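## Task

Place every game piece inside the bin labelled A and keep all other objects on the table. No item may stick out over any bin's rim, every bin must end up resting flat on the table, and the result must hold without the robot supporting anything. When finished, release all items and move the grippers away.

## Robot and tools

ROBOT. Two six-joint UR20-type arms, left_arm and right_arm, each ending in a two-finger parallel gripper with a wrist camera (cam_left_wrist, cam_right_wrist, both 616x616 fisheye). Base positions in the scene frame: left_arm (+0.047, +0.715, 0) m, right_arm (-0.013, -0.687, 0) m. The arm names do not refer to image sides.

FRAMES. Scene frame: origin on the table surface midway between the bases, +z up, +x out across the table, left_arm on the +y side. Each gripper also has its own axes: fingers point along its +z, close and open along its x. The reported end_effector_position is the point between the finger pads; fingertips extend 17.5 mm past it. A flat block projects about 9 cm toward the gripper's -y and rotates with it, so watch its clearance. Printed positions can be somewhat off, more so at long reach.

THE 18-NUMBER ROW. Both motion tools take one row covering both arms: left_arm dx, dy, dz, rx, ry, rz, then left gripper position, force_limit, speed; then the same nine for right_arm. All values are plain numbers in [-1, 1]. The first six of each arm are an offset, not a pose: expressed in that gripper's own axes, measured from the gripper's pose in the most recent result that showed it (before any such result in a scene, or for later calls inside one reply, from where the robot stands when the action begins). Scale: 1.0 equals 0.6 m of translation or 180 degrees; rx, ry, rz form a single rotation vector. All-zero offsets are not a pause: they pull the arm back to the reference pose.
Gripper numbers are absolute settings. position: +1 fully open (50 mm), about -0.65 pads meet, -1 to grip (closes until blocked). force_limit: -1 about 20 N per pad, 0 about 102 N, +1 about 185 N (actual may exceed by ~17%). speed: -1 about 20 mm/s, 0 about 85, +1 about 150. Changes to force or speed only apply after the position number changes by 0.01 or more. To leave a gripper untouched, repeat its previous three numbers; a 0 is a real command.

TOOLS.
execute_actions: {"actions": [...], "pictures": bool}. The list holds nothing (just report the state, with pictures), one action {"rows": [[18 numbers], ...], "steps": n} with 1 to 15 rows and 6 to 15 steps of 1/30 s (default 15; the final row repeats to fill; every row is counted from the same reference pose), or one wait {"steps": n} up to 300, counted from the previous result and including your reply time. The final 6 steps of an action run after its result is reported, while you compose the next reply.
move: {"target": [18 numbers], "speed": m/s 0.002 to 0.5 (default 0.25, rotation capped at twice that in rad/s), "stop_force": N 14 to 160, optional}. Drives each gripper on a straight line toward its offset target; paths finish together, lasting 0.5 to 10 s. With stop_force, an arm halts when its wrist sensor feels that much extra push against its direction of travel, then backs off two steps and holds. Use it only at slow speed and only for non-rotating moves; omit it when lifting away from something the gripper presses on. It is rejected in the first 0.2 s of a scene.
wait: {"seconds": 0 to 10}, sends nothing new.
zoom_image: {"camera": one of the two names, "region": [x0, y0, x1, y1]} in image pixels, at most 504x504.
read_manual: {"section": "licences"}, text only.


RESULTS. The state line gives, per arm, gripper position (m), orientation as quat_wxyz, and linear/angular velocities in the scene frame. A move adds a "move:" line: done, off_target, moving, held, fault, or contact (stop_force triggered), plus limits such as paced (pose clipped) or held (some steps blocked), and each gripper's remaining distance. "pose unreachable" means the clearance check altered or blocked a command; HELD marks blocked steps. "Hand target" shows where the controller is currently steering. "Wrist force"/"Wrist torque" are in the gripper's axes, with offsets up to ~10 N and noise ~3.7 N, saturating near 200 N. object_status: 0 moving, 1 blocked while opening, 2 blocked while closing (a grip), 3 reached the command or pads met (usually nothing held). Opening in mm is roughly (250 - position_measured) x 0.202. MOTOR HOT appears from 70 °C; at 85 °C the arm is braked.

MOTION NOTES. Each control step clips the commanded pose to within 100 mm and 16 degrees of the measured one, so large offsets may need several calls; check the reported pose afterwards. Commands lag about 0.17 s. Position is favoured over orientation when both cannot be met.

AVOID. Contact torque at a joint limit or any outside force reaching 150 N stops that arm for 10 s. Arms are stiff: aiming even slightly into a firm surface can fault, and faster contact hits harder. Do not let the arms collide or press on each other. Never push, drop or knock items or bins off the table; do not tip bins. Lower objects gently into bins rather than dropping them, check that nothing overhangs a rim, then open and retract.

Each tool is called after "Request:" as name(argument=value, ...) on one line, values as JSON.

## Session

Request:
execute_actions(actions=[])

Scene clock: 0.00 s of 4800.00 s.
left_arm: end_effector_position=(+0.2382, +0.2402, +0.1093) position_measured=3 object_status=3 end_effector_quat_wxyz=(-0.255, +0.553, +0.781, -0.140) end_effector_velocity=(-0.000, -0.001, +0.000) end_effector_angular_velocity=(+0.001, -0.001, +0.001) | right_arm: end_effector_position=(+0.4121, -0.0234, +0.3652) position_measured=3 object_status=3 end_effector_quat_wxyz=(-0.030, -0.416, +0.902, -0.108) end_effector_velocity=(+0.000, -0.000, +0.000) end_effector_angular_velocity=(-0.000, -0.001, -0.000)
Joint positions: left_arm=[-1.273 -1.425  2.534 -2.378 -2.085 -1.46 ] | right_arm=[ 4.343 -1.617 -2.042 -1.261  1.482 -1.097]
Joint velocities: left_arm=[-0.001 -0.    -0.001  0.     0.    -0.002] | right_arm=[ 0.     0.    -0.     0.    -0.001  0.   ]
Wrist force (N, on the end effector, along its own x y z axes, offset not removed): no reading
Wrist torque (N m, same axes, about the end effector's origin, offset not removed): no reading
Hand target (left_arm): +0.238, +0.240, +0.109; -0.255, +0.553, +0.781, -0.140
Hand target (right_arm): +0.412, -0.023, +0.365; -0.030, -0.416, +0.902, -0.108
camera_calibration (this result's frames):
cam_left_wrist: T_world_to_cam=[[-0.207117, 0.945683, 0.250573, -0.209509], [0.935755, 0.266223, -0.231276, -0.263275], [-0.285422, 0.186574, -0.940066, 0.279241], [0, 0, 0, 1]] pos_world=[0.282669, 0.21612, 0.254113]
cam_right_wrist: T_world_to_cam=[[-0.613481, -0.769439, 0.177781, 0.16193], [-0.761474, 0.636021, 0.12504, 0.286275], [-0.209283, -0.058666, -0.976094, 0.587082], [0, 0, 0, 1]] pos_world=[0.440198, -0.0230402, 0.508464]

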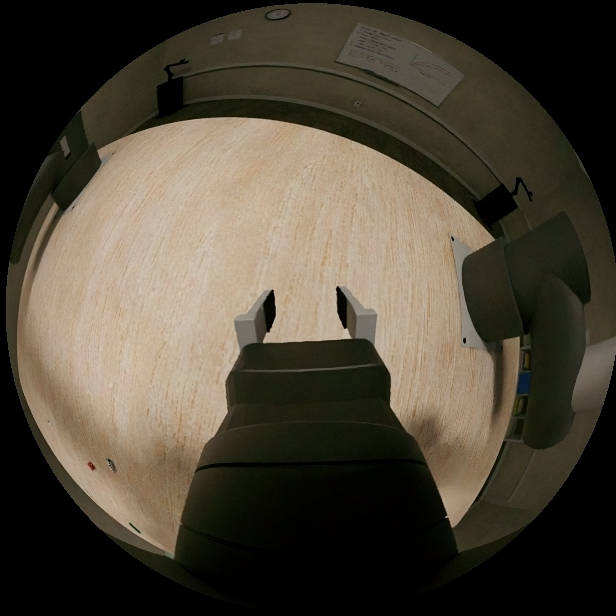

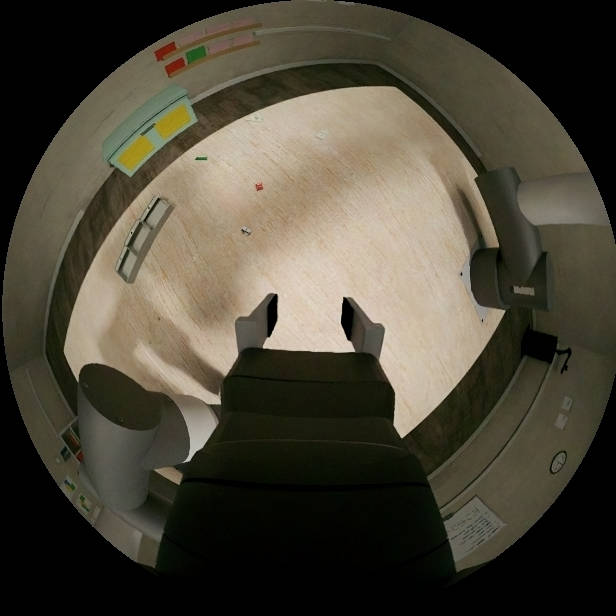

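Request:
zoom_image(camera="cam_right_wrist", region=[105, 100, 345, 300])

Request:
zoom_image(camera="cam_left_wrist", region=[30, 400, 190, 570])

Region (105, 100, 345, 300) of cam_right_wrist's 616x616 image, scaled by 2.100, with more detail than that image has.

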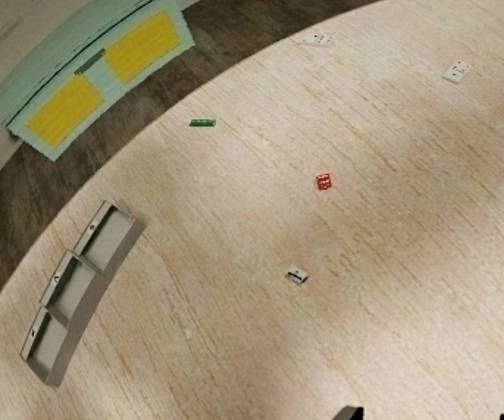

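Region (30, 400, 190, 570) of cam_left_wrist's 616x616 image, scaled by 2.965, with more detail than that image has; it fills the left 474 columns of this view, and the rest is white.

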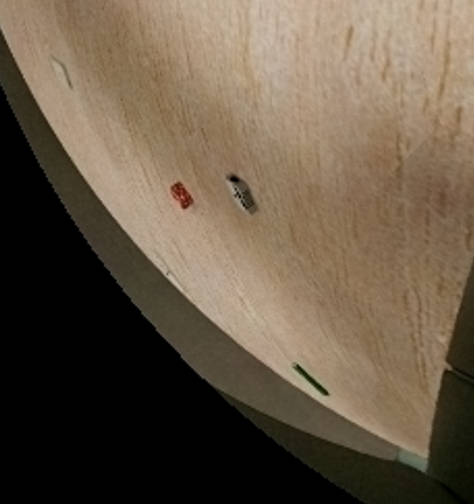

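Request:
move(target=[-0.763,0.3395,-0.4895,-0.1812,-0.0528,0.1046,1,-0.6,0, 0.0575,-0.763,0.526,-0.0698,-0.0227,0.2463,1,-0.6,0], speed=0.4)

Request:
zoom_image(camera="cam_left_wrist", region=[250, 230, 370, 350])

Request:
zoom_image(camera="cam_right_wrist", region=[250, 230, 370, 350])

Scene clock: 4.50 s of 4800.00 s.
left_arm: end_effector_position=(+0.6802, -0.1351, +0.1414) position_measured=3 object_status=3 end_effector_quat_wxyz=(+0.000, +0.707, +0.708, -0.000) end_effector_velocity=(+0.000, -0.002, +0.001) end_effector_angular_velocity=(-0.001, -0.002, -0.002) | right_arm: end_effector_position=(+0.7470, -0.4058, +0.1395) position_measured=3 object_status=3 end_effector_quat_wxyz=(-0.000, -0.044, +0.999, +0.000) end_effector_velocity=(+0.001, -0.000, -0.000) end_effector_angular_velocity=(+0.002, +0.000, -0.002)
Joint positions: left_arm=[-1.173 -1.112  1.898 -2.358 -1.571 -1.102] | right_arm=[ 3.645 -1.802 -2.269 -0.642  1.572 -1.026]
Joint velocities: left_arm=[-0.001  0.    -0.002 -0.     0.001  0.001] | right_arm=[-0.002 -0.001  0.001  0.001  0.001  0.   ]
Wrist force (N, on the end effector, along its own x y z axes, offset not removed): left_arm=[-1.1 0.1 -5.3] | right_arm=[-0.6 -0.6 -7.8]
Wrist torque (N m, same axes, about the end effector's origin, offset not removed): left_arm=[0.44 0.37 -0.19] | right_arm=[-0.72 0.05 0.33]
Hand target (left_arm): +0.680, -0.135, +0.141; +0.000, +0.707, +0.708, -0.000
Hand target (right_arm): +0.747, -0.406, +0.139; -0.000, -0.044, +0.999, +0.000
Off the commanded pose (left_arm): 0.001 m, 0 deg.
Off the commanded pose (right_arm): 0.002 m, 0 deg.
Kept back: nothing.
move: done
camera_calibration (this result's frames):
cam_left_wrist: T_world_to_cam=[[0.040143, 0.998626, 0.0336959, 0.0985204], [0.95015, -0.0485865, 0.307986, -0.698113], [0.309199, 0.0196526, -0.950794, 0.0800535], [0, 0, 0, 1]] pos_world=[0.634605, -0.133877, 0.287804]
cam_right_wrist: T_world_to_cam=[[-0.990135, -0.137364, 0.027644, 0.672038], [-0.123525, 0.948854, 0.290548, 0.439962], [-0.0661409, 0.284267, -0.956461, 0.443929], [0, 0, 0, 1]] pos_world=[0.749116, -0.45134, 0.278194]

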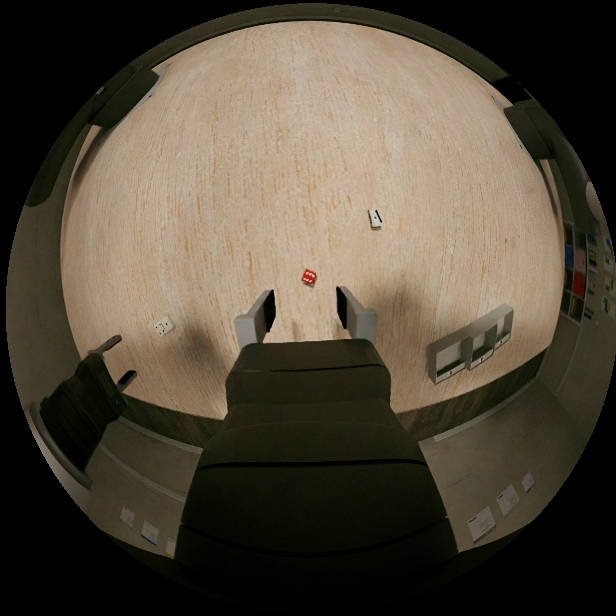

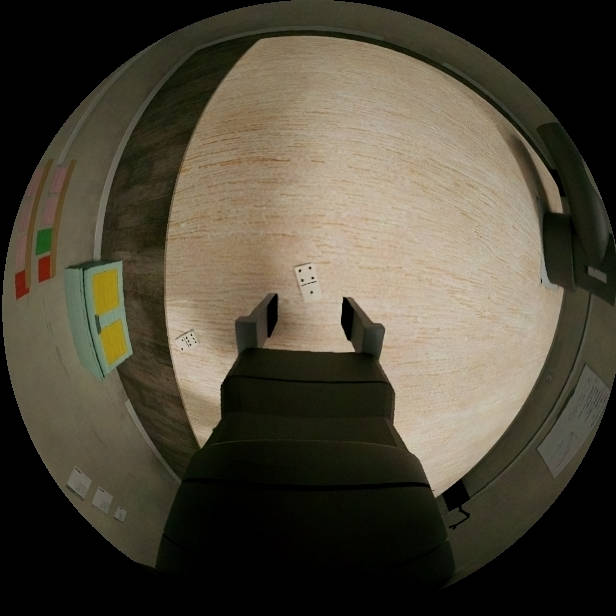

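Region (250, 230, 370, 350) of cam_left_wrist's 616x616 image, scaled by 4.200, with more detail than that image has.

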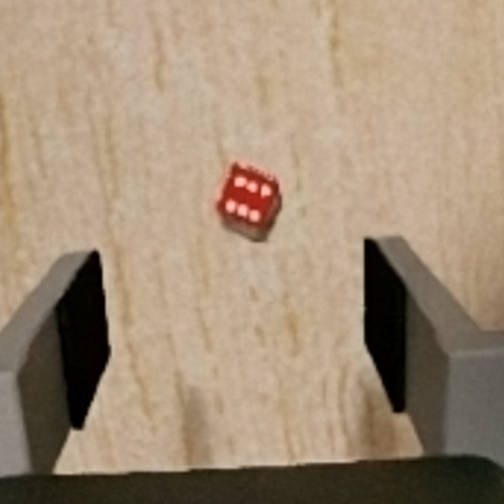

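Region (250, 230, 370, 350) of cam_right_wrist's 616x616 image, scaled by 4.200, with more detail than that image has.

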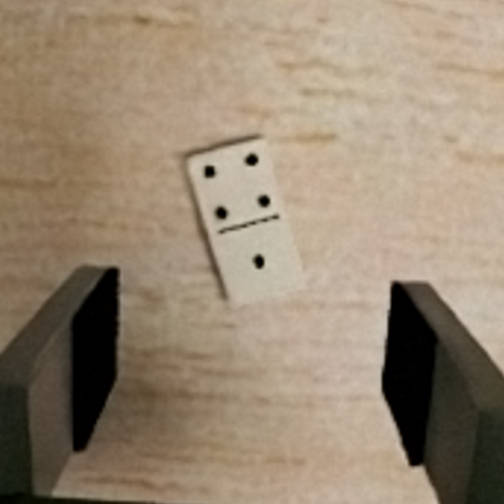

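Request:
move(target=[0.009,-0.0043,0.165,0,0,0.117,1,-0.6,0, -0.0047,-0.0037,0.17,0,0,-0.102,1,-0.6,0], speed=0.2)

Request:
zoom_image(camera="cam_left_wrist", region=[250, 230, 370, 350])

Request:
zoom_image(camera="cam_right_wrist", region=[250, 230, 370, 350])

Scene clock: 6.43 s of 4800.00 s.
left_arm: end_effector_position=(+0.6776, -0.1300, +0.0426) position_measured=3 object_status=3 end_effector_quat_wxyz=(+0.000, +0.824, +0.567, -0.000) end_effector_velocity=(+0.001, +0.000, -0.001) end_effector_angular_velocity=(-0.001, +0.001, -0.005) | right_arm: end_effector_position=(+0.7500, -0.4074, +0.0378) position_measured=3 object_status=3 end_effector_quat_wxyz=(-0.000, -0.202, +0.979, +0.000) end_effector_velocity=(-0.000, +0.000, -0.002) end_effector_angular_velocity=(+0.001, +0.001, +0.006)
Joint positions: left_arm=[-1.179 -1.02   1.932 -2.483 -1.571 -0.74 ] | right_arm=[ 3.645 -1.931 -2.321 -0.461  1.572 -1.346]
Joint velocities: left_arm=[ 0.001  0.002 -0.    -0.002 -0.001  0.005] | right_arm=[-0.    -0.003 -0.001  0.004  0.001 -0.006]
Wrist force (N, on the end effector, along its own x y z axes, offset not removed): left_arm=[-1.1 0.0 -4.2] | right_arm=[-0.5 -1.2 -3.6]
Wrist torque (N m, same axes, about the end effector's origin, offset not removed): left_arm=[0.40 0.40 -0.27] | right_arm=[-0.92 0.20 -0.04]
Hand target (left_arm): +0.678, -0.130, +0.042; +0.000, +0.824, +0.567, -0.000
Hand target (right_arm): +0.750, -0.407, +0.038; -0.000, -0.203, +0.979, +0.001
Off the commanded pose (left_arm): 0.000 m, 0 deg.
Off the commanded pose (right_arm): 0.000 m, 0 deg.
Kept back: nothing.
move: done
camera_calibration (this result's frames):
cam_left_wrist: T_world_to_cam=[[0.395828, 0.917698, 0.0339347, -0.15466], [0.869317, -0.386358, 0.308245, -0.65416], [0.295987, -0.092512, -0.950701, -0.0187611], [0, 0, 0, 1]] pos_world=[0.635444, -0.112544, 0.189054]
cam_right_wrist: T_world_to_cam=[[-0.896659, -0.441877, 0.0273283, 0.483434], [-0.415809, 0.86174, 0.290701, 0.655203], [-0.152004, 0.249296, -0.956424, 0.397433], [0, 0, 0, 1]] pos_world=[0.766327, -0.450074, 0.176434]

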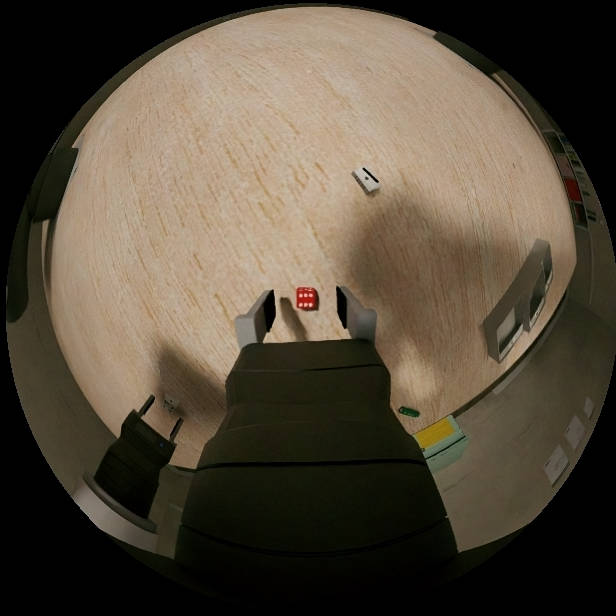

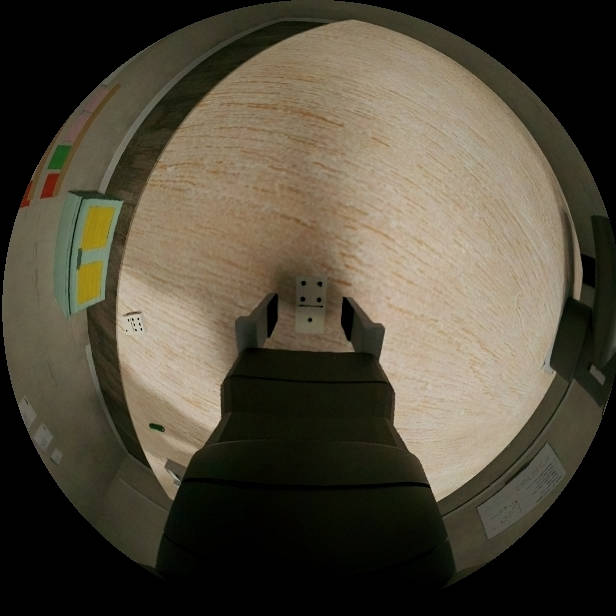

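Region (250, 230, 370, 350) of cam_left_wrist's 616x616 image, scaled by 4.200, with more detail than that image has.

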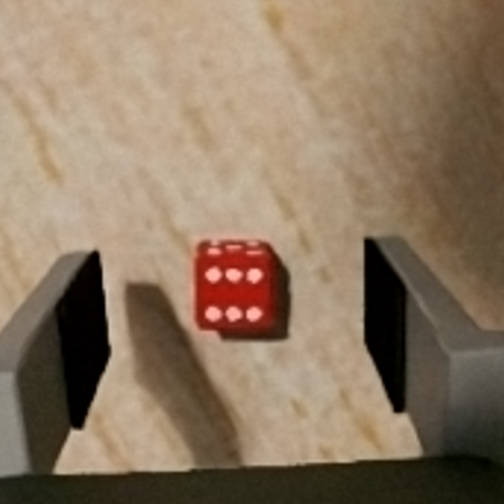

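Region (250, 230, 370, 350) of cam_right_wrist's 616x616 image, scaled by 4.200, with more detail than that image has.

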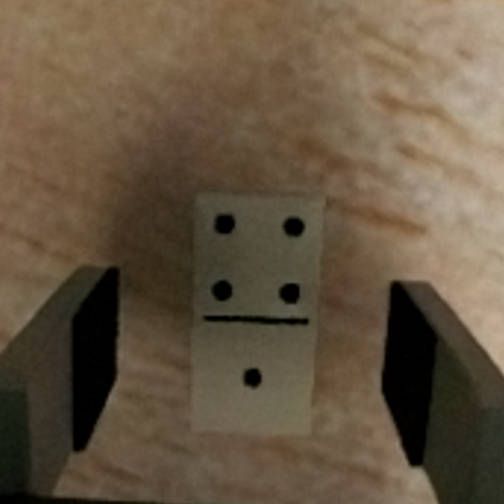

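Request:
move(target=[0,0,0.034,0,0,0.012,1,-0.6,0, 0,0,0.0297,0,0,0,1,-0.6,0], speed=0.03, stop_force=15)

Request:
move(target=[0,0,0,0,0,0,-1,-0.6,0, 0,0,0,0,0,0,-1,-0.6,0])

Scene clock: 7.77 s of 4800.00 s.
left_arm: end_effector_position=(+0.6776, -0.1301, +0.0224) position_measured=3 object_status=3 end_effector_quat_wxyz=(+0.000, +0.834, +0.551, -0.000) end_effector_velocity=(-0.001, -0.001, -0.001) end_effector_angular_velocity=(-0.001, +0.000, -0.004) | right_arm: end_effector_position=(+0.7500, -0.4074, +0.0201) position_measured=3 object_status=3 end_effector_quat_wxyz=(-0.000, -0.202, +0.979, +0.001) end_effector_velocity=(+0.000, +0.000, -0.001) end_effector_angular_velocity=(-0.001, -0.001, -0.000)
Joint positions: left_arm=[-1.179 -1.     1.936 -2.508 -1.571 -0.703] | right_arm=[ 3.645 -1.956 -2.326 -0.43   1.572 -1.346]
Joint velocities: left_arm=[-0.001  0.001  0.    -0.002 -0.001  0.003] | right_arm=[ 0.    -0.002 -0.     0.002 -0.001  0.   ]
Wrist force (N, on the end effector, along its own x y z axes, offset not removed): left_arm=[-2.6 0.1 -5.2] | right_arm=[-4.0 5.2 -1.3]
Wrist torque (N m, same axes, about the end effector's origin, offset not removed): left_arm=[0.44 0.70 -0.09] | right_arm=[0.26 0.75 0.31]
Hand target (left_arm): +0.678, -0.130, +0.022; +0.000, +0.834, +0.551, +0.000
Hand target (right_arm): +0.750, -0.407, +0.020; -0.000, -0.202, +0.979, +0.000
Off the commanded pose (left_arm): 0.000 m, 0 deg.
Off the commanded pose (right_arm): 0.000 m, 0 deg.
Kept back: nothing.
move: done
camera_calibration (this result's frames):
cam_left_wrist: T_world_to_cam=[[0.429953, 0.902213, 0.0339536, -0.179044], [0.854218, -0.418681, 0.30825, -0.641906], [0.292323, -0.103529, -0.950699, -0.0369836], [0, 0, 0, 1]] pos_world=[0.636119, -0.111047, 0.168787]
cam_right_wrist: T_world_to_cam=[[-0.896688, -0.441818, 0.0273566, 0.483976], [-0.415735, 0.861756, 0.29076, 0.660297], [-0.152038, 0.249348, -0.956405, 0.380542], [0, 0, 0, 1]] pos_world=[0.766341, -0.450073, 0.158724]

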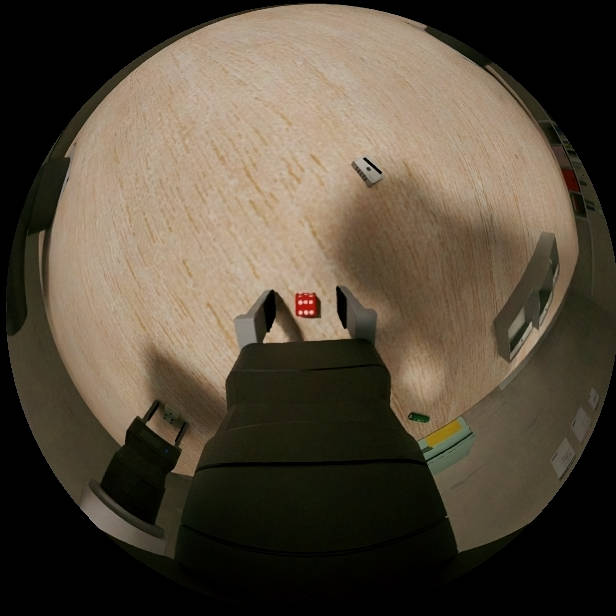

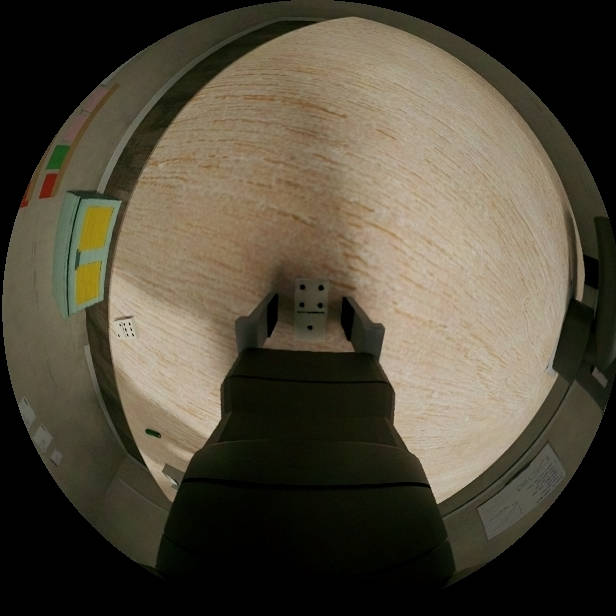

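Scene clock: 8.43 s of 4800.00 s.
left_arm: end_effector_position=(+0.6776, -0.1301, +0.0223) position_measured=179 object_status=2 end_effector_quat_wxyz=(+0.000, +0.834, +0.551, -0.000) end_effector_velocity=(-0.002, -0.001, +0.001) end_effector_angular_velocity=(-0.001, +0.002, +0.000) | right_arm: end_effector_position=(+0.7500, -0.4074, +0.0200) position_measured=137 object_status=2 end_effector_quat_wxyz=(-0.000, -0.202, +0.979, +0.001) end_effector_velocity=(+0.000, -0.000, +0.000) end_effector_angular_velocity=(-0.001, -0.001, +0.000)
Joint positions: left_arm=[-1.179 -1.     1.936 -2.508 -1.571 -0.703] | right_arm=[ 3.645 -1.957 -2.326 -0.43   1.572 -1.346]
Joint velocities: left_arm=[-0.001 -0.001  0.001  0.    -0.002 -0.001] | right_arm=[-0.     0.    -0.     0.    -0.001 -0.   ]
Wrist force (N, on the end effector, along its own x y z axes, offset not removed): left_arm=[-0.3 -1.6 -5.6] | right_arm=[-3.2 -1.0 -3.2]
Wrist torque (N m, same axes, about the end effector's origin, offset not removed): left_arm=[0.09 0.21 -0.24] | right_arm=[-0.74 0.84 0.19]
Hand target (left_arm): +0.678, -0.130, +0.022; +0.000, +0.834, +0.551, -0.000
Hand target (right_arm): +0.750, -0.407, +0.020; -0.000, -0.202, +0.979, +0.001
Off the commanded pose (left_arm): 0.000 m, 0 deg.
Off the commanded pose (right_arm): 0.000 m, 0 deg.
Kept back: nothing.
move: done
camera_calibration (this result's frames):
cam_left_wrist: T_world_to_cam=[[0.430035, 0.902173, 0.0339527, -0.179104], [0.854177, -0.418758, 0.308259, -0.641879], [0.292321, -0.103561, -0.950696, -0.0370313], [0, 0, 0, 1]] pos_world=[0.636124, -0.111044, 0.168741]
cam_right_wrist: T_world_to_cam=[[-0.896683, -0.441828, 0.0273491, 0.483973], [-0.415747, 0.86175, 0.290761, 0.660305], [-0.152035, 0.24935, -0.956405, 0.380498], [0, 0, 0, 1]] pos_world=[0.766339, -0.450062, 0.158683]

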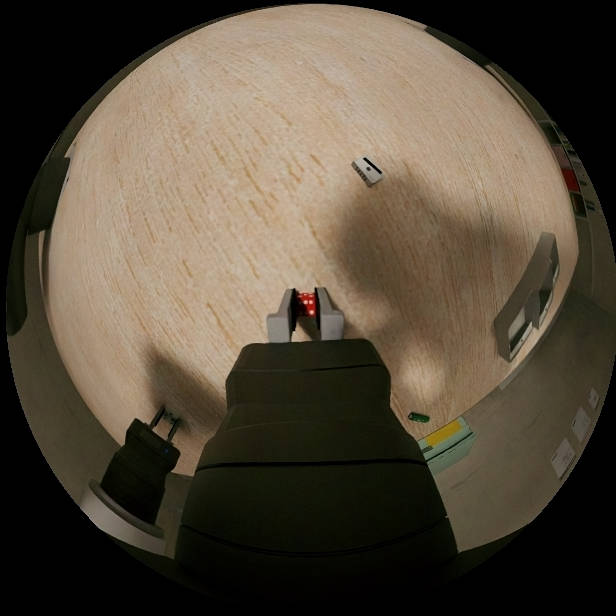

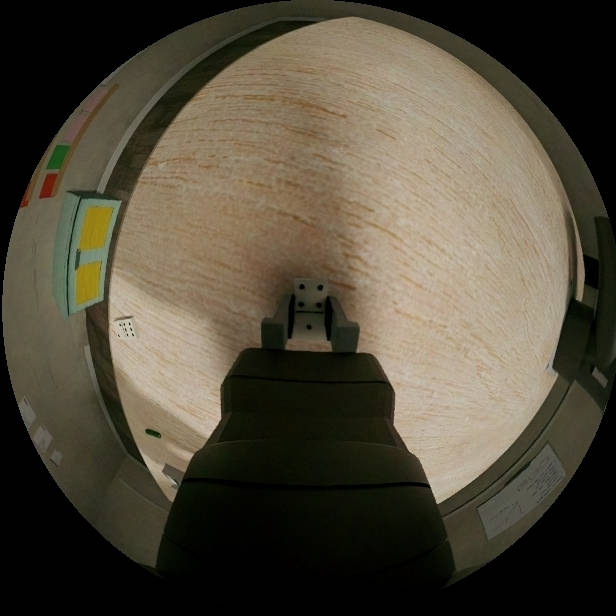

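Request:
move(target=[0.54,-0.008,-0.247,0,0,0.272,-1,-0.6,0, -0.215,0.373,-0.183,0,0,0.029,-1,-0.6,0], speed=0.35)

Request:
zoom_image(camera="cam_left_wrist", region=[230, 140, 410, 345])

Scene clock: 11.07 s of 4800.00 s.
left_arm: end_effector_position=(+0.8001, +0.1700, +0.1690) position_measured=179 object_status=2 end_effector_quat_wxyz=(+0.000, +0.988, +0.156, -0.000) end_effector_velocity=(+0.000, -0.000, +0.002) end_effector_angular_velocity=(-0.001, -0.001, -0.007) | right_arm: end_effector_position=(+0.7799, -0.1514, +0.1304) position_measured=137 object_status=2 end_effector_quat_wxyz=(-0.000, -0.158, +0.988, +0.000) end_effector_velocity=(-0.000, +0.001, +0.000) end_effector_angular_velocity=(-0.001, +0.000, +0.000)
Joint positions: left_arm=[-0.928 -1.25   2.07  -2.391 -1.572  0.402] | right_arm=[ 3.842 -1.943 -2.067 -0.702  1.572 -1.058]
Joint velocities: left_arm=[-0.    -0.002 -0.001  0.001 -0.     0.007] | right_arm=[ 0.001 -0.     0.001 -0.002 -0.     0.   ]
Wrist force (N, on the end effector, along its own x y z axes, offset not removed): left_arm=[-1.3 -1.6 -4.6] | right_arm=[-3.5 4.8 -6.3]
Wrist torque (N m, same axes, about the end effector's origin, offset not removed): left_arm=[0.10 0.46 -0.21] | right_arm=[0.05 0.75 0.36]
Hand target (left_arm): +0.800, +0.170, +0.169; +0.000, +0.988, +0.156, -0.000
Hand target (right_arm): +0.780, -0.151, +0.130; -0.000, -0.158, +0.988, +0.000
Off the commanded pose (left_arm): 0.001 m, 0 deg.
Off the commanded pose (right_arm): 0.001 m, 0 deg.
Kept back: nothing.
move: done
camera_calibration (this result's frames):
cam_left_wrist: T_world_to_cam=[[0.962732, 0.268376, 0.0334728, -0.825861], [0.245503, -0.919114, 0.308152, -0.0939745], [0.113466, -0.28845, -0.950748, 0.272259], [0, 0, 0, 1]] pos_world=[0.787262, 0.213801, 0.315452]
cam_right_wrist: T_world_to_cam=[[-0.933163, -0.358427, 0.0271333, 0.661974], [-0.335752, 0.896104, 0.290289, 0.362874], [-0.128362, 0.261777, -0.956554, 0.410223], [0, 0, 0, 1]] pos_world=[0.792223, -0.19529, 0.269101]

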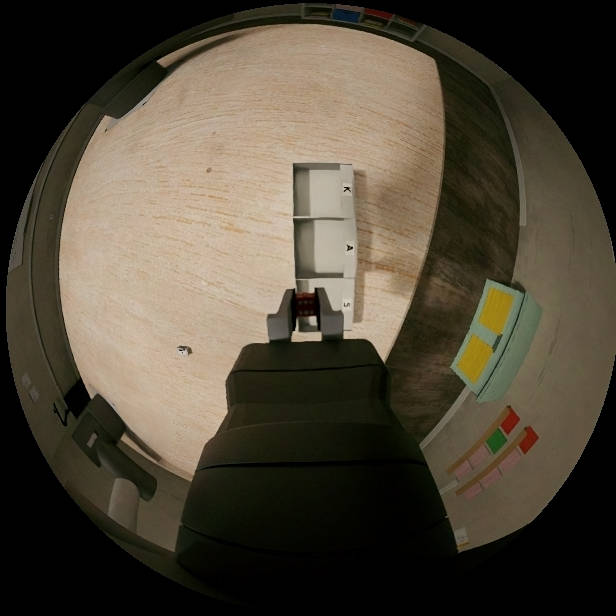

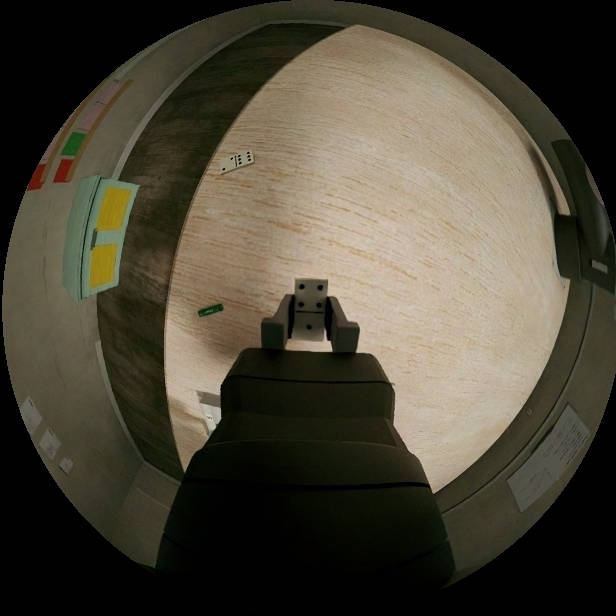

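Region (230, 140, 410, 345) of cam_left_wrist's 616x616 image, scaled by 2.459, with more detail than that image has; it fills the left 443 columns of this view, and the rest is white.

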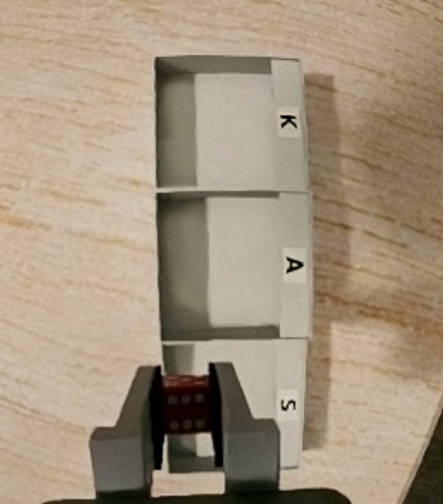

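Request:
zoom_image(camera="cam_left_wrist", region=[280, 205, 370, 295])

Region (280, 205, 370, 295) of cam_left_wrist's 616x616 image, scaled by 5.600, with more detail than that image has.

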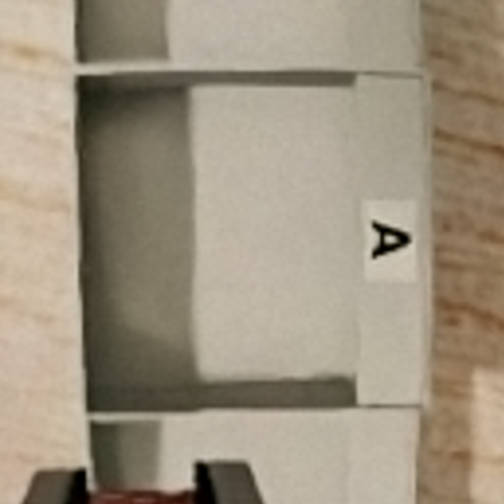

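Request:
move(target=[0.035,-0.111,0.168,0,0,0,-1,-0.6,0, 0,0,0,0,0,0,-1,-0.6,0], speed=0.25)

Request:
zoom_image(camera="cam_left_wrist", region=[230, 220, 390, 345])

Scene clock: 14.80 s of 4800.00 s.
left_arm: end_effector_position=(+0.7994, +0.2393, +0.0682) position_measured=179 object_status=2 end_effector_quat_wxyz=(+0.000, +0.988, +0.156, -0.001) end_effector_velocity=(+0.000, +0.002, -0.003) end_effector_angular_velocity=(+0.000, +0.001, +0.003) | right_arm: end_effector_position=(+0.7798, -0.1514, +0.1304) position_measured=137 object_status=2 end_effector_quat_wxyz=(-0.000, -0.158, +0.988, +0.000) end_effector_velocity=(-0.000, -0.000, -0.000) end_effector_angular_velocity=(-0.000, +0.000, -0.000)
Joint positions: left_arm=[-0.877 -1.176  2.172 -2.567 -1.572  0.453] | right_arm=[ 3.842 -1.943 -2.067 -0.702  1.572 -1.058]
Joint velocities: left_arm=[ 0.003  0.002  0.002 -0.003 -0.001 -0.   ] | right_arm=[ 0. -0. -0.  0.  0.  0.]
Wrist force (N, on the end effector, along its own x y z axes, offset not removed): left_arm=[-1.5 -2.1 -3.6] | right_arm=[6.1 0.9 -9.0]
Wrist torque (N m, same axes, about the end effector's origin, offset not removed): left_arm=[0.02 0.41 -0.18] | right_arm=[-0.68 -1.18 0.06]
Hand target (left_arm): +0.799, +0.239, +0.068; +0.000, +0.988, +0.156, -0.001
Hand target (right_arm): +0.780, -0.151, +0.130; -0.000, -0.158, +0.988, +0.000
Off the commanded pose (left_arm): 0.000 m, 0 deg.
Off the commanded pose (right_arm): 0.000 m, 0 deg.
Kept back: nothing.
move: done
camera_calibration (this result's frames):
cam_left_wrist: T_world_to_cam=[[0.962739, 0.268376, 0.0332748, -0.840474], [0.245554, -0.919082, 0.308207, 0.000933956], [0.113298, -0.288552, -0.950737, 0.196663], [0, 0, 0, 1]] pos_world=[0.786647, 0.283169, 0.214654]
cam_right_wrist: T_world_to_cam=[[-0.933169, -0.358402, 0.027268, 0.661915], [-0.335702, 0.896145, 0.290222, 0.362827], [-0.128452, 0.261673, -0.956571, 0.410209], [0, 0, 0, 1]] pos_world=[0.792172, -0.195255, 0.269045]

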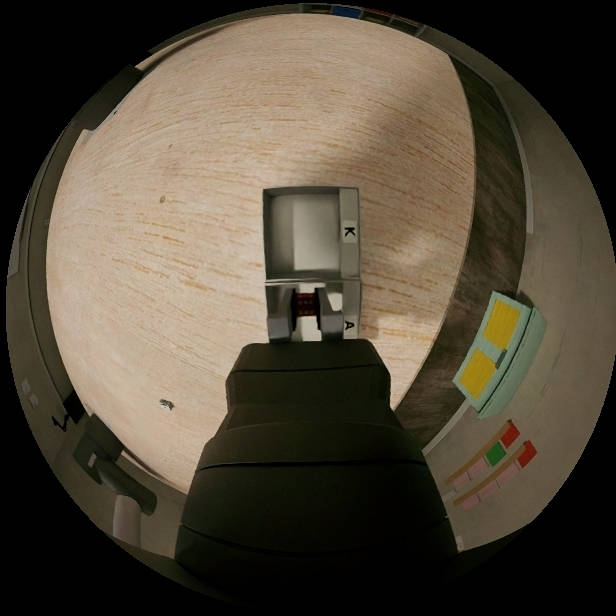

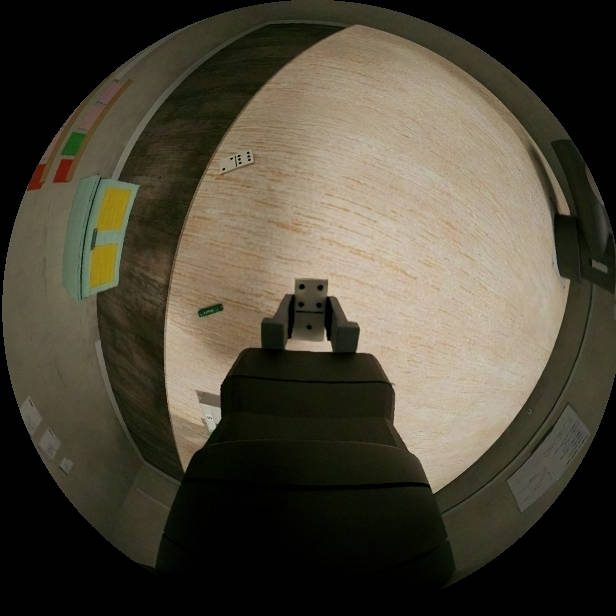

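Region (230, 220, 390, 345) of cam_left_wrist's 616x616 image, scaled by 3.150, with more detail than that image has; it fills the top 394 rows of this view, and the rest is white.

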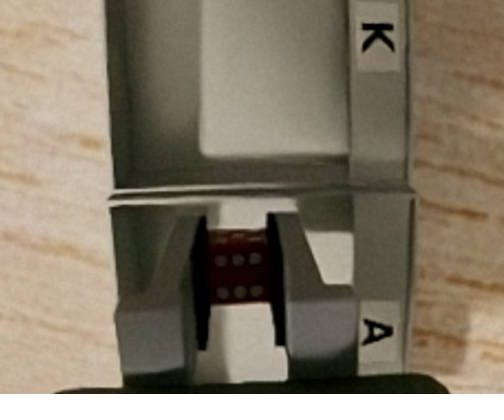

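Request:
move(target=[0,0.005,0.058,0,0,0,-1,-0.6,0, 0,0,0,0,0,0,-1,-0.6,0], speed=0.05, stop_force=18)

Request:
move(target=[0,0,0.015,0,0,0,-1,-0.6,0, 0,0,0,0,0,0,-1,-0.6,0], speed=0.004, stop_force=14)

Scene clock: 16.17 s of 4800.00 s.
left_arm: end_effector_position=(+0.8003, +0.2364, +0.0336) position_measured=179 object_status=2 end_effector_quat_wxyz=(+0.000, +0.988, +0.156, -0.001) end_effector_velocity=(+0.001, +0.000, -0.001) end_effector_angular_velocity=(-0.000, -0.001, -0.000) | right_arm: end_effector_position=(+0.7799, -0.1514, +0.1304) position_measured=137 object_status=2 end_effector_quat_wxyz=(-0.000, -0.158, +0.988, +0.000) end_effector_velocity=(+0.000, +0.001, +0.000) end_effector_angular_velocity=(+0.001, +0.000, -0.000)
Joint positions: left_arm=[-0.879 -1.133  2.18  -2.618 -1.572  0.452] | right_arm=[ 3.842 -1.943 -2.067 -0.702  1.572 -1.058]
Joint velocities: left_arm=[ 0.     0.002  0.    -0.002  0.001  0.001] | right_arm=[-0.    -0.     0.001  0.     0.001  0.   ]
Wrist force (N, on the end effector, along its own x y z axes, offset not removed): left_arm=[-0.3 -1.6 -5.9] | right_arm=[-1.1 -2.1 -9.1]
Wrist torque (N m, same axes, about the end effector's origin, offset not removed): left_arm=[0.10 0.22 -0.18] | right_arm=[-1.33 0.27 0.22]
Hand target (left_arm): +0.800, +0.236, +0.033; +0.000, +0.988, +0.156, -0.001
Hand target (right_arm): +0.780, -0.151, +0.130; -0.000, -0.158, +0.988, +0.000
Off the commanded pose (left_arm): 0.000 m, 0 deg.
Off the commanded pose (right_arm): 0.000 m, 0 deg.
Kept back: nothing.
move: done
camera_calibration (this result's frames):
cam_left_wrist: T_world_to_cam=[[0.96274, 0.268377, 0.0332619, -0.839385], [0.245557, -0.919078, 0.308217, 0.00864831], [0.113289, -0.288565, -0.950734, 0.1628], [0, 0, 0, 1]] pos_world=[0.787542, 0.280199, 0.180034]
cam_right_wrist: T_world_to_cam=[[-0.933152, -0.358452, 0.0271853, 0.661941], [-0.335766, 0.896108, 0.290263, 0.362873], [-0.128406, 0.261731, -0.956561, 0.410198], [0, 0, 0, 1]] pos_world=[0.792204, -0.195261, 0.269055]

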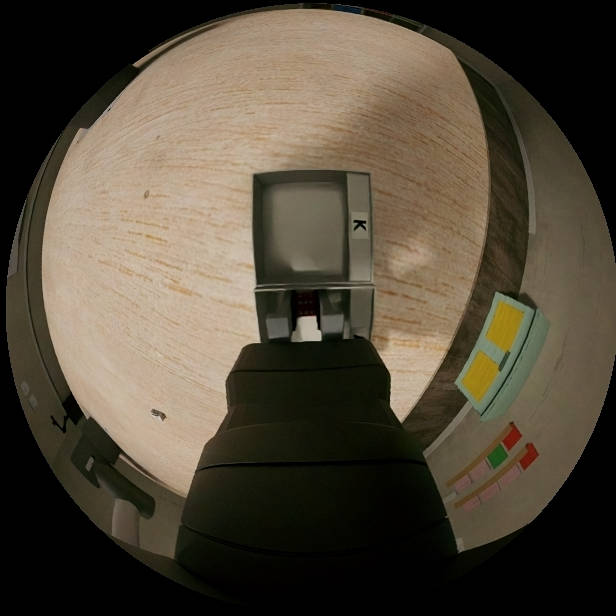

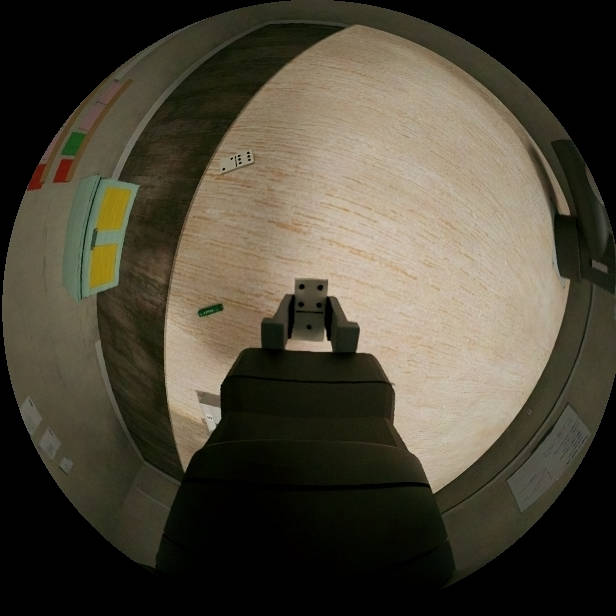

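Scene clock: 17.70 s of 4800.00 s.
left_arm: end_effector_position=(+0.8004, +0.2363, +0.0289) position_measured=179 object_status=2 end_effector_quat_wxyz=(+0.000, +0.988, +0.156, -0.000) end_effector_velocity=(-0.000, +0.002, -0.001) end_effector_angular_velocity=(+0.003, +0.003, +0.003) | right_arm: end_effector_position=(+0.7799, -0.1514, +0.1304) position_measured=137 object_status=2 end_effector_quat_wxyz=(-0.000, -0.158, +0.988, +0.000) end_effector_velocity=(+0.000, -0.000, -0.000) end_effector_angular_velocity=(-0.001, -0.001, -0.000)
Joint positions: left_arm=[-0.879 -1.127  2.181 -2.625 -1.572  0.452] | right_arm=[ 3.842 -1.943 -2.067 -0.702  1.572 -1.058]
Joint velocities: left_arm=[ 0.001  0.001  0.     0.003 -0.    -0.001] | right_arm=[-0.    -0.    -0.     0.    -0.001  0.   ]
Wrist force (N, on the end effector, along its own x y z axes, offset not removed): left_arm=[-2.2 -4.5 -33.9] | right_arm=[-1.8 0.8 -4.6]
Wrist torque (N m, same axes, about the end effector's origin, offset not removed): left_arm=[0.27 -0.06 -0.24] | right_arm=[-0.58 0.41 0.03]
Hand target (left_arm): +0.800, +0.236, +0.029; +0.000, +0.988, +0.156, -0.000
Hand target (right_arm): +0.780, -0.151, +0.130; -0.000, -0.158, +0.988, +0.000
Off the commanded pose (left_arm): 0.004 m, 0 deg.
Off the commanded pose (right_arm): 0.000 m, 0 deg.
Kept back: nothing.
move: contact (left_arm)
camera_calibration (this result's frames):
cam_left_wrist: T_world_to_cam=[[0.962735, 0.268383, 0.0333496, -0.839259], [0.245519, -0.919036, 0.308372, 0.0100295], [0.113411, -0.288692, -0.950681, 0.158232], [0, 0, 0, 1]] pos_world=[0.787576, 0.280141, 0.175325]
cam_right_wrist: T_world_to_cam=[[-0.933152, -0.358452, 0.0271854, 0.661941], [-0.335766, 0.896108, 0.290263, 0.362873], [-0.128406, 0.261731, -0.956561, 0.410198], [0, 0, 0, 1]] pos_world=[0.792204, -0.195261, 0.269055]

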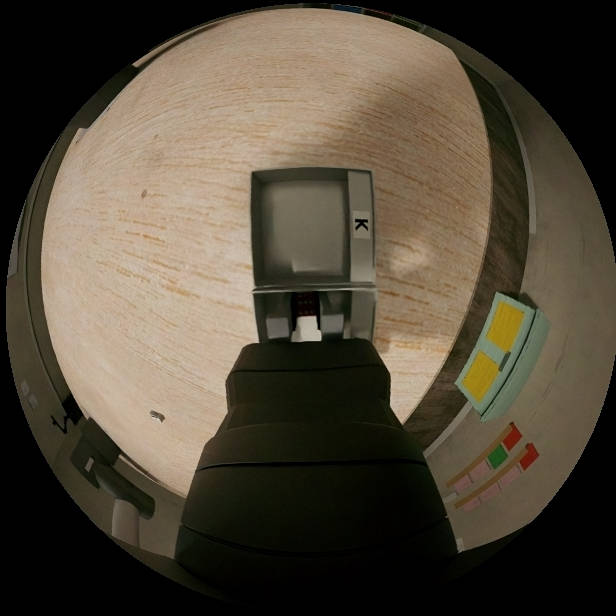

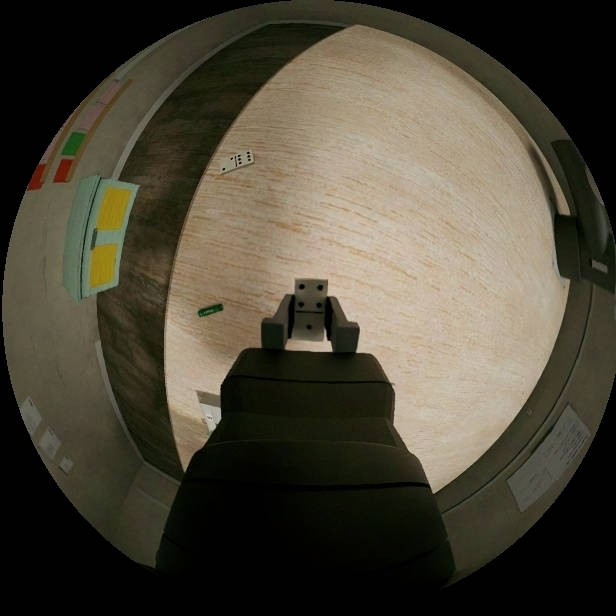

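Request:
execute_actions(actions=[{"rows":[[0,0,-0.0015,0,0,0,-1,-0.6,0,0,0,0,0,0,0,-1,-0.6,0],[0,0,-0.0015,0,0,0,-1,-0.6,0,0,0,0,0,0,0,-1,-0.6,0],[0,0,-0.0015,0,0,0,-1,-0.6,0,0,0,0,0,0,0,-1,-0.6,0],[0,0,-0.0015,0,0,0,-1,-0.6,0,0,0,0,0,0,0,-1,-0.6,0],[0,0,-0.0015,0,0,0,0.1,-0.6,-0.3,0,0,0,0,0,0,-1,-0.6,0]],"steps":11}])

Request:
move(target=[0,0,-0.08,0,0,0,0.1,-0.6,-0.3, 0,0.1,0,0,0,0,-1,-0.6,0], speed=0.15)

Scene clock: 18.23 s of 4800.00 s.
left_arm: end_effector_position=(+0.8003, +0.2364, +0.0295) position_measured=179 object_status=0 end_effector_quat_wxyz=(+0.000, +0.988, +0.156, -0.001) end_effector_velocity=(-0.001, +0.001, +0.002) end_effector_angular_velocity=(+0.002, +0.000, +0.000) | right_arm: end_effector_position=(+0.7799, -0.1514, +0.1304) position_measured=137 object_status=2 end_effector_quat_wxyz=(-0.000, -0.158, +0.988, +0.000) end_effector_velocity=(+0.000, +0.000, +0.000) end_effector_angular_velocity=(+0.001, -0.000, +0.001)
Joint positions: left_arm=[-0.879 -1.128  2.181 -2.624 -1.572  0.452] | right_arm=[ 3.842 -1.943 -2.067 -0.702  1.572 -1.058]
Joint velocities: left_arm=[-0.001 -0.003  0.     0.004  0.001 -0.001] | right_arm=[-0.     0.     0.     0.     0.    -0.001]
Wrist force (N, on the end effector, along its own x y z axes, offset not removed): left_arm=[-1.7 -1.5 -6.2] | right_arm=[-0.9 1.6 -3.4]
Wrist torque (N m, same axes, about the end effector's origin, offset not removed): left_arm=[0.02 0.50 -0.23] | right_arm=[-0.16 0.09 0.08]
Steps of this call (steps 1 to 11: nothing new was sent; steps 12 to 16: the first 5 steps of this action). Readings (end_effector_position | what the end effector reports):
12: left_arm (+0.8003, +0.2364, +0.0291) | right_arm (+0.7799, -0.1514, +0.1304) | left_arm position_measured=179 object_status=2 | right_arm position_measured=137 object_status=2
13: left_arm (+0.8003, +0.2364, +0.0291) | right_arm (+0.7799, -0.1514, +0.1304) | left_arm position_measured=179 object_status=2 | right_arm position_measured=137 object_status=2
15: left_arm (+0.8003, +0.2364, +0.0294) | right_arm (+0.7799, -0.1514, +0.1304) | left_arm position_measured=179 object_status=2 | right_arm position_measured=137 object_status=2
16: the state above

Scene clock: 19.47 s of 4800.00 s.
left_arm: end_effector_position=(+0.8003, +0.2365, +0.0776) position_measured=138 object_status=3 end_effector_quat_wxyz=(+0.000, +0.988, +0.156, -0.000) end_effector_velocity=(+0.000, -0.000, +0.002) end_effector_angular_velocity=(-0.000, -0.001, -0.001) | right_arm: end_effector_position=(+0.7613, -0.0945, +0.1305) position_measured=137 object_status=2 end_effector_quat_wxyz=(-0.000, -0.158, +0.988, +0.000) end_effector_velocity=(-0.000, +0.001, +0.000) end_effector_angular_velocity=(-0.000, -0.000, -0.000)
Joint positions: left_arm=[-0.879 -1.185  2.165 -2.551 -1.572  0.452] | right_arm=[ 3.896 -1.96  -2.039 -0.713  1.571 -1.004]
Joint velocities: left_arm=[-0.    -0.002 -0.001  0.002  0.     0.001] | right_arm=[ 0.001 -0.001  0.001 -0.    -0.     0.001]
Wrist force (N, on the end effector, along its own x y z axes, offset not removed): left_arm=[-0.7 -0.4 -5.7] | right_arm=[-5.5 3.1 -7.0]
Wrist torque (N m, same axes, about the end effector's origin, offset not removed): left_arm=[0.34 0.33 -0.23] | right_arm=[-0.20 0.97 0.32]
Hand target (left_arm): +0.800, +0.237, +0.078; +0.000, +0.988, +0.156, -0.000
Hand target (right_arm): +0.761, -0.094, +0.131; -0.000, -0.158, +0.988, +0.000
Off your previous action's commanded pose (left_arm): 0.000 m, 0 deg at its last step (step 6 of this call).
Off your previous action's commanded pose (right_arm): 0.000 m, 0 deg at its last step (step 6 of this call).
Off the commanded pose (left_arm): 0.000 m, 0 deg.
Off the commanded pose (right_arm): 0.000 m, 0 deg.
Kept back: nothing.
move: done
camera_calibration (this result's frames):
cam_left_wrist: T_world_to_cam=[[0.962713, 0.268469, 0.0332888, -0.840907], [0.245631, -0.919042, 0.308265, -0.00483756], [0.113353, -0.288594, -0.950718, 0.204586], [0, 0, 0, 1]] pos_world=[0.78755, 0.280353, 0.223987]
cam_right_wrist: T_world_to_cam=[[-0.933158, -0.358446, 0.0270876, 0.66499], [-0.335798, 0.896126, 0.290168, 0.30569], [-0.128283, 0.261676, -0.956592, 0.392988], [0, 0, 0, 1]] pos_world=[0.773604, -0.13841, 0.269215]

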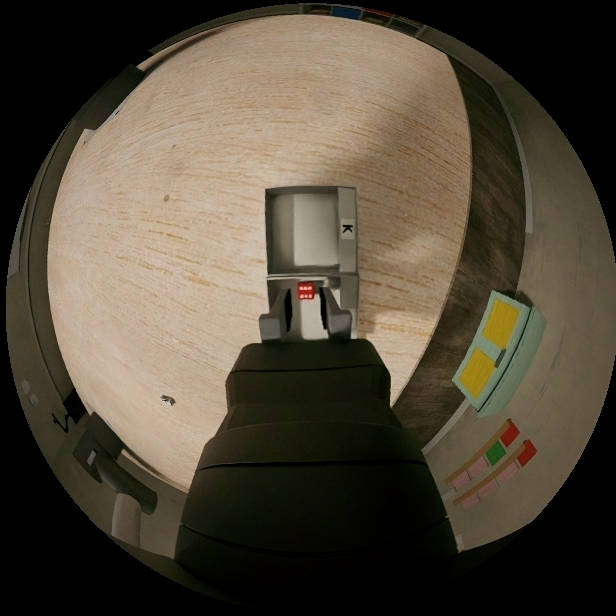

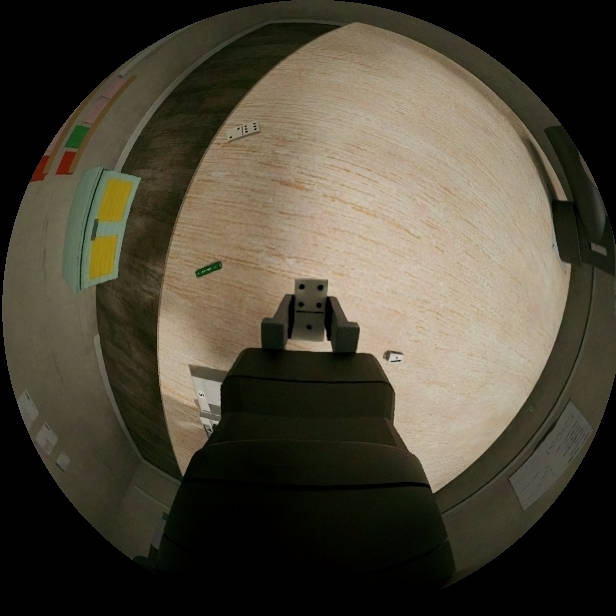

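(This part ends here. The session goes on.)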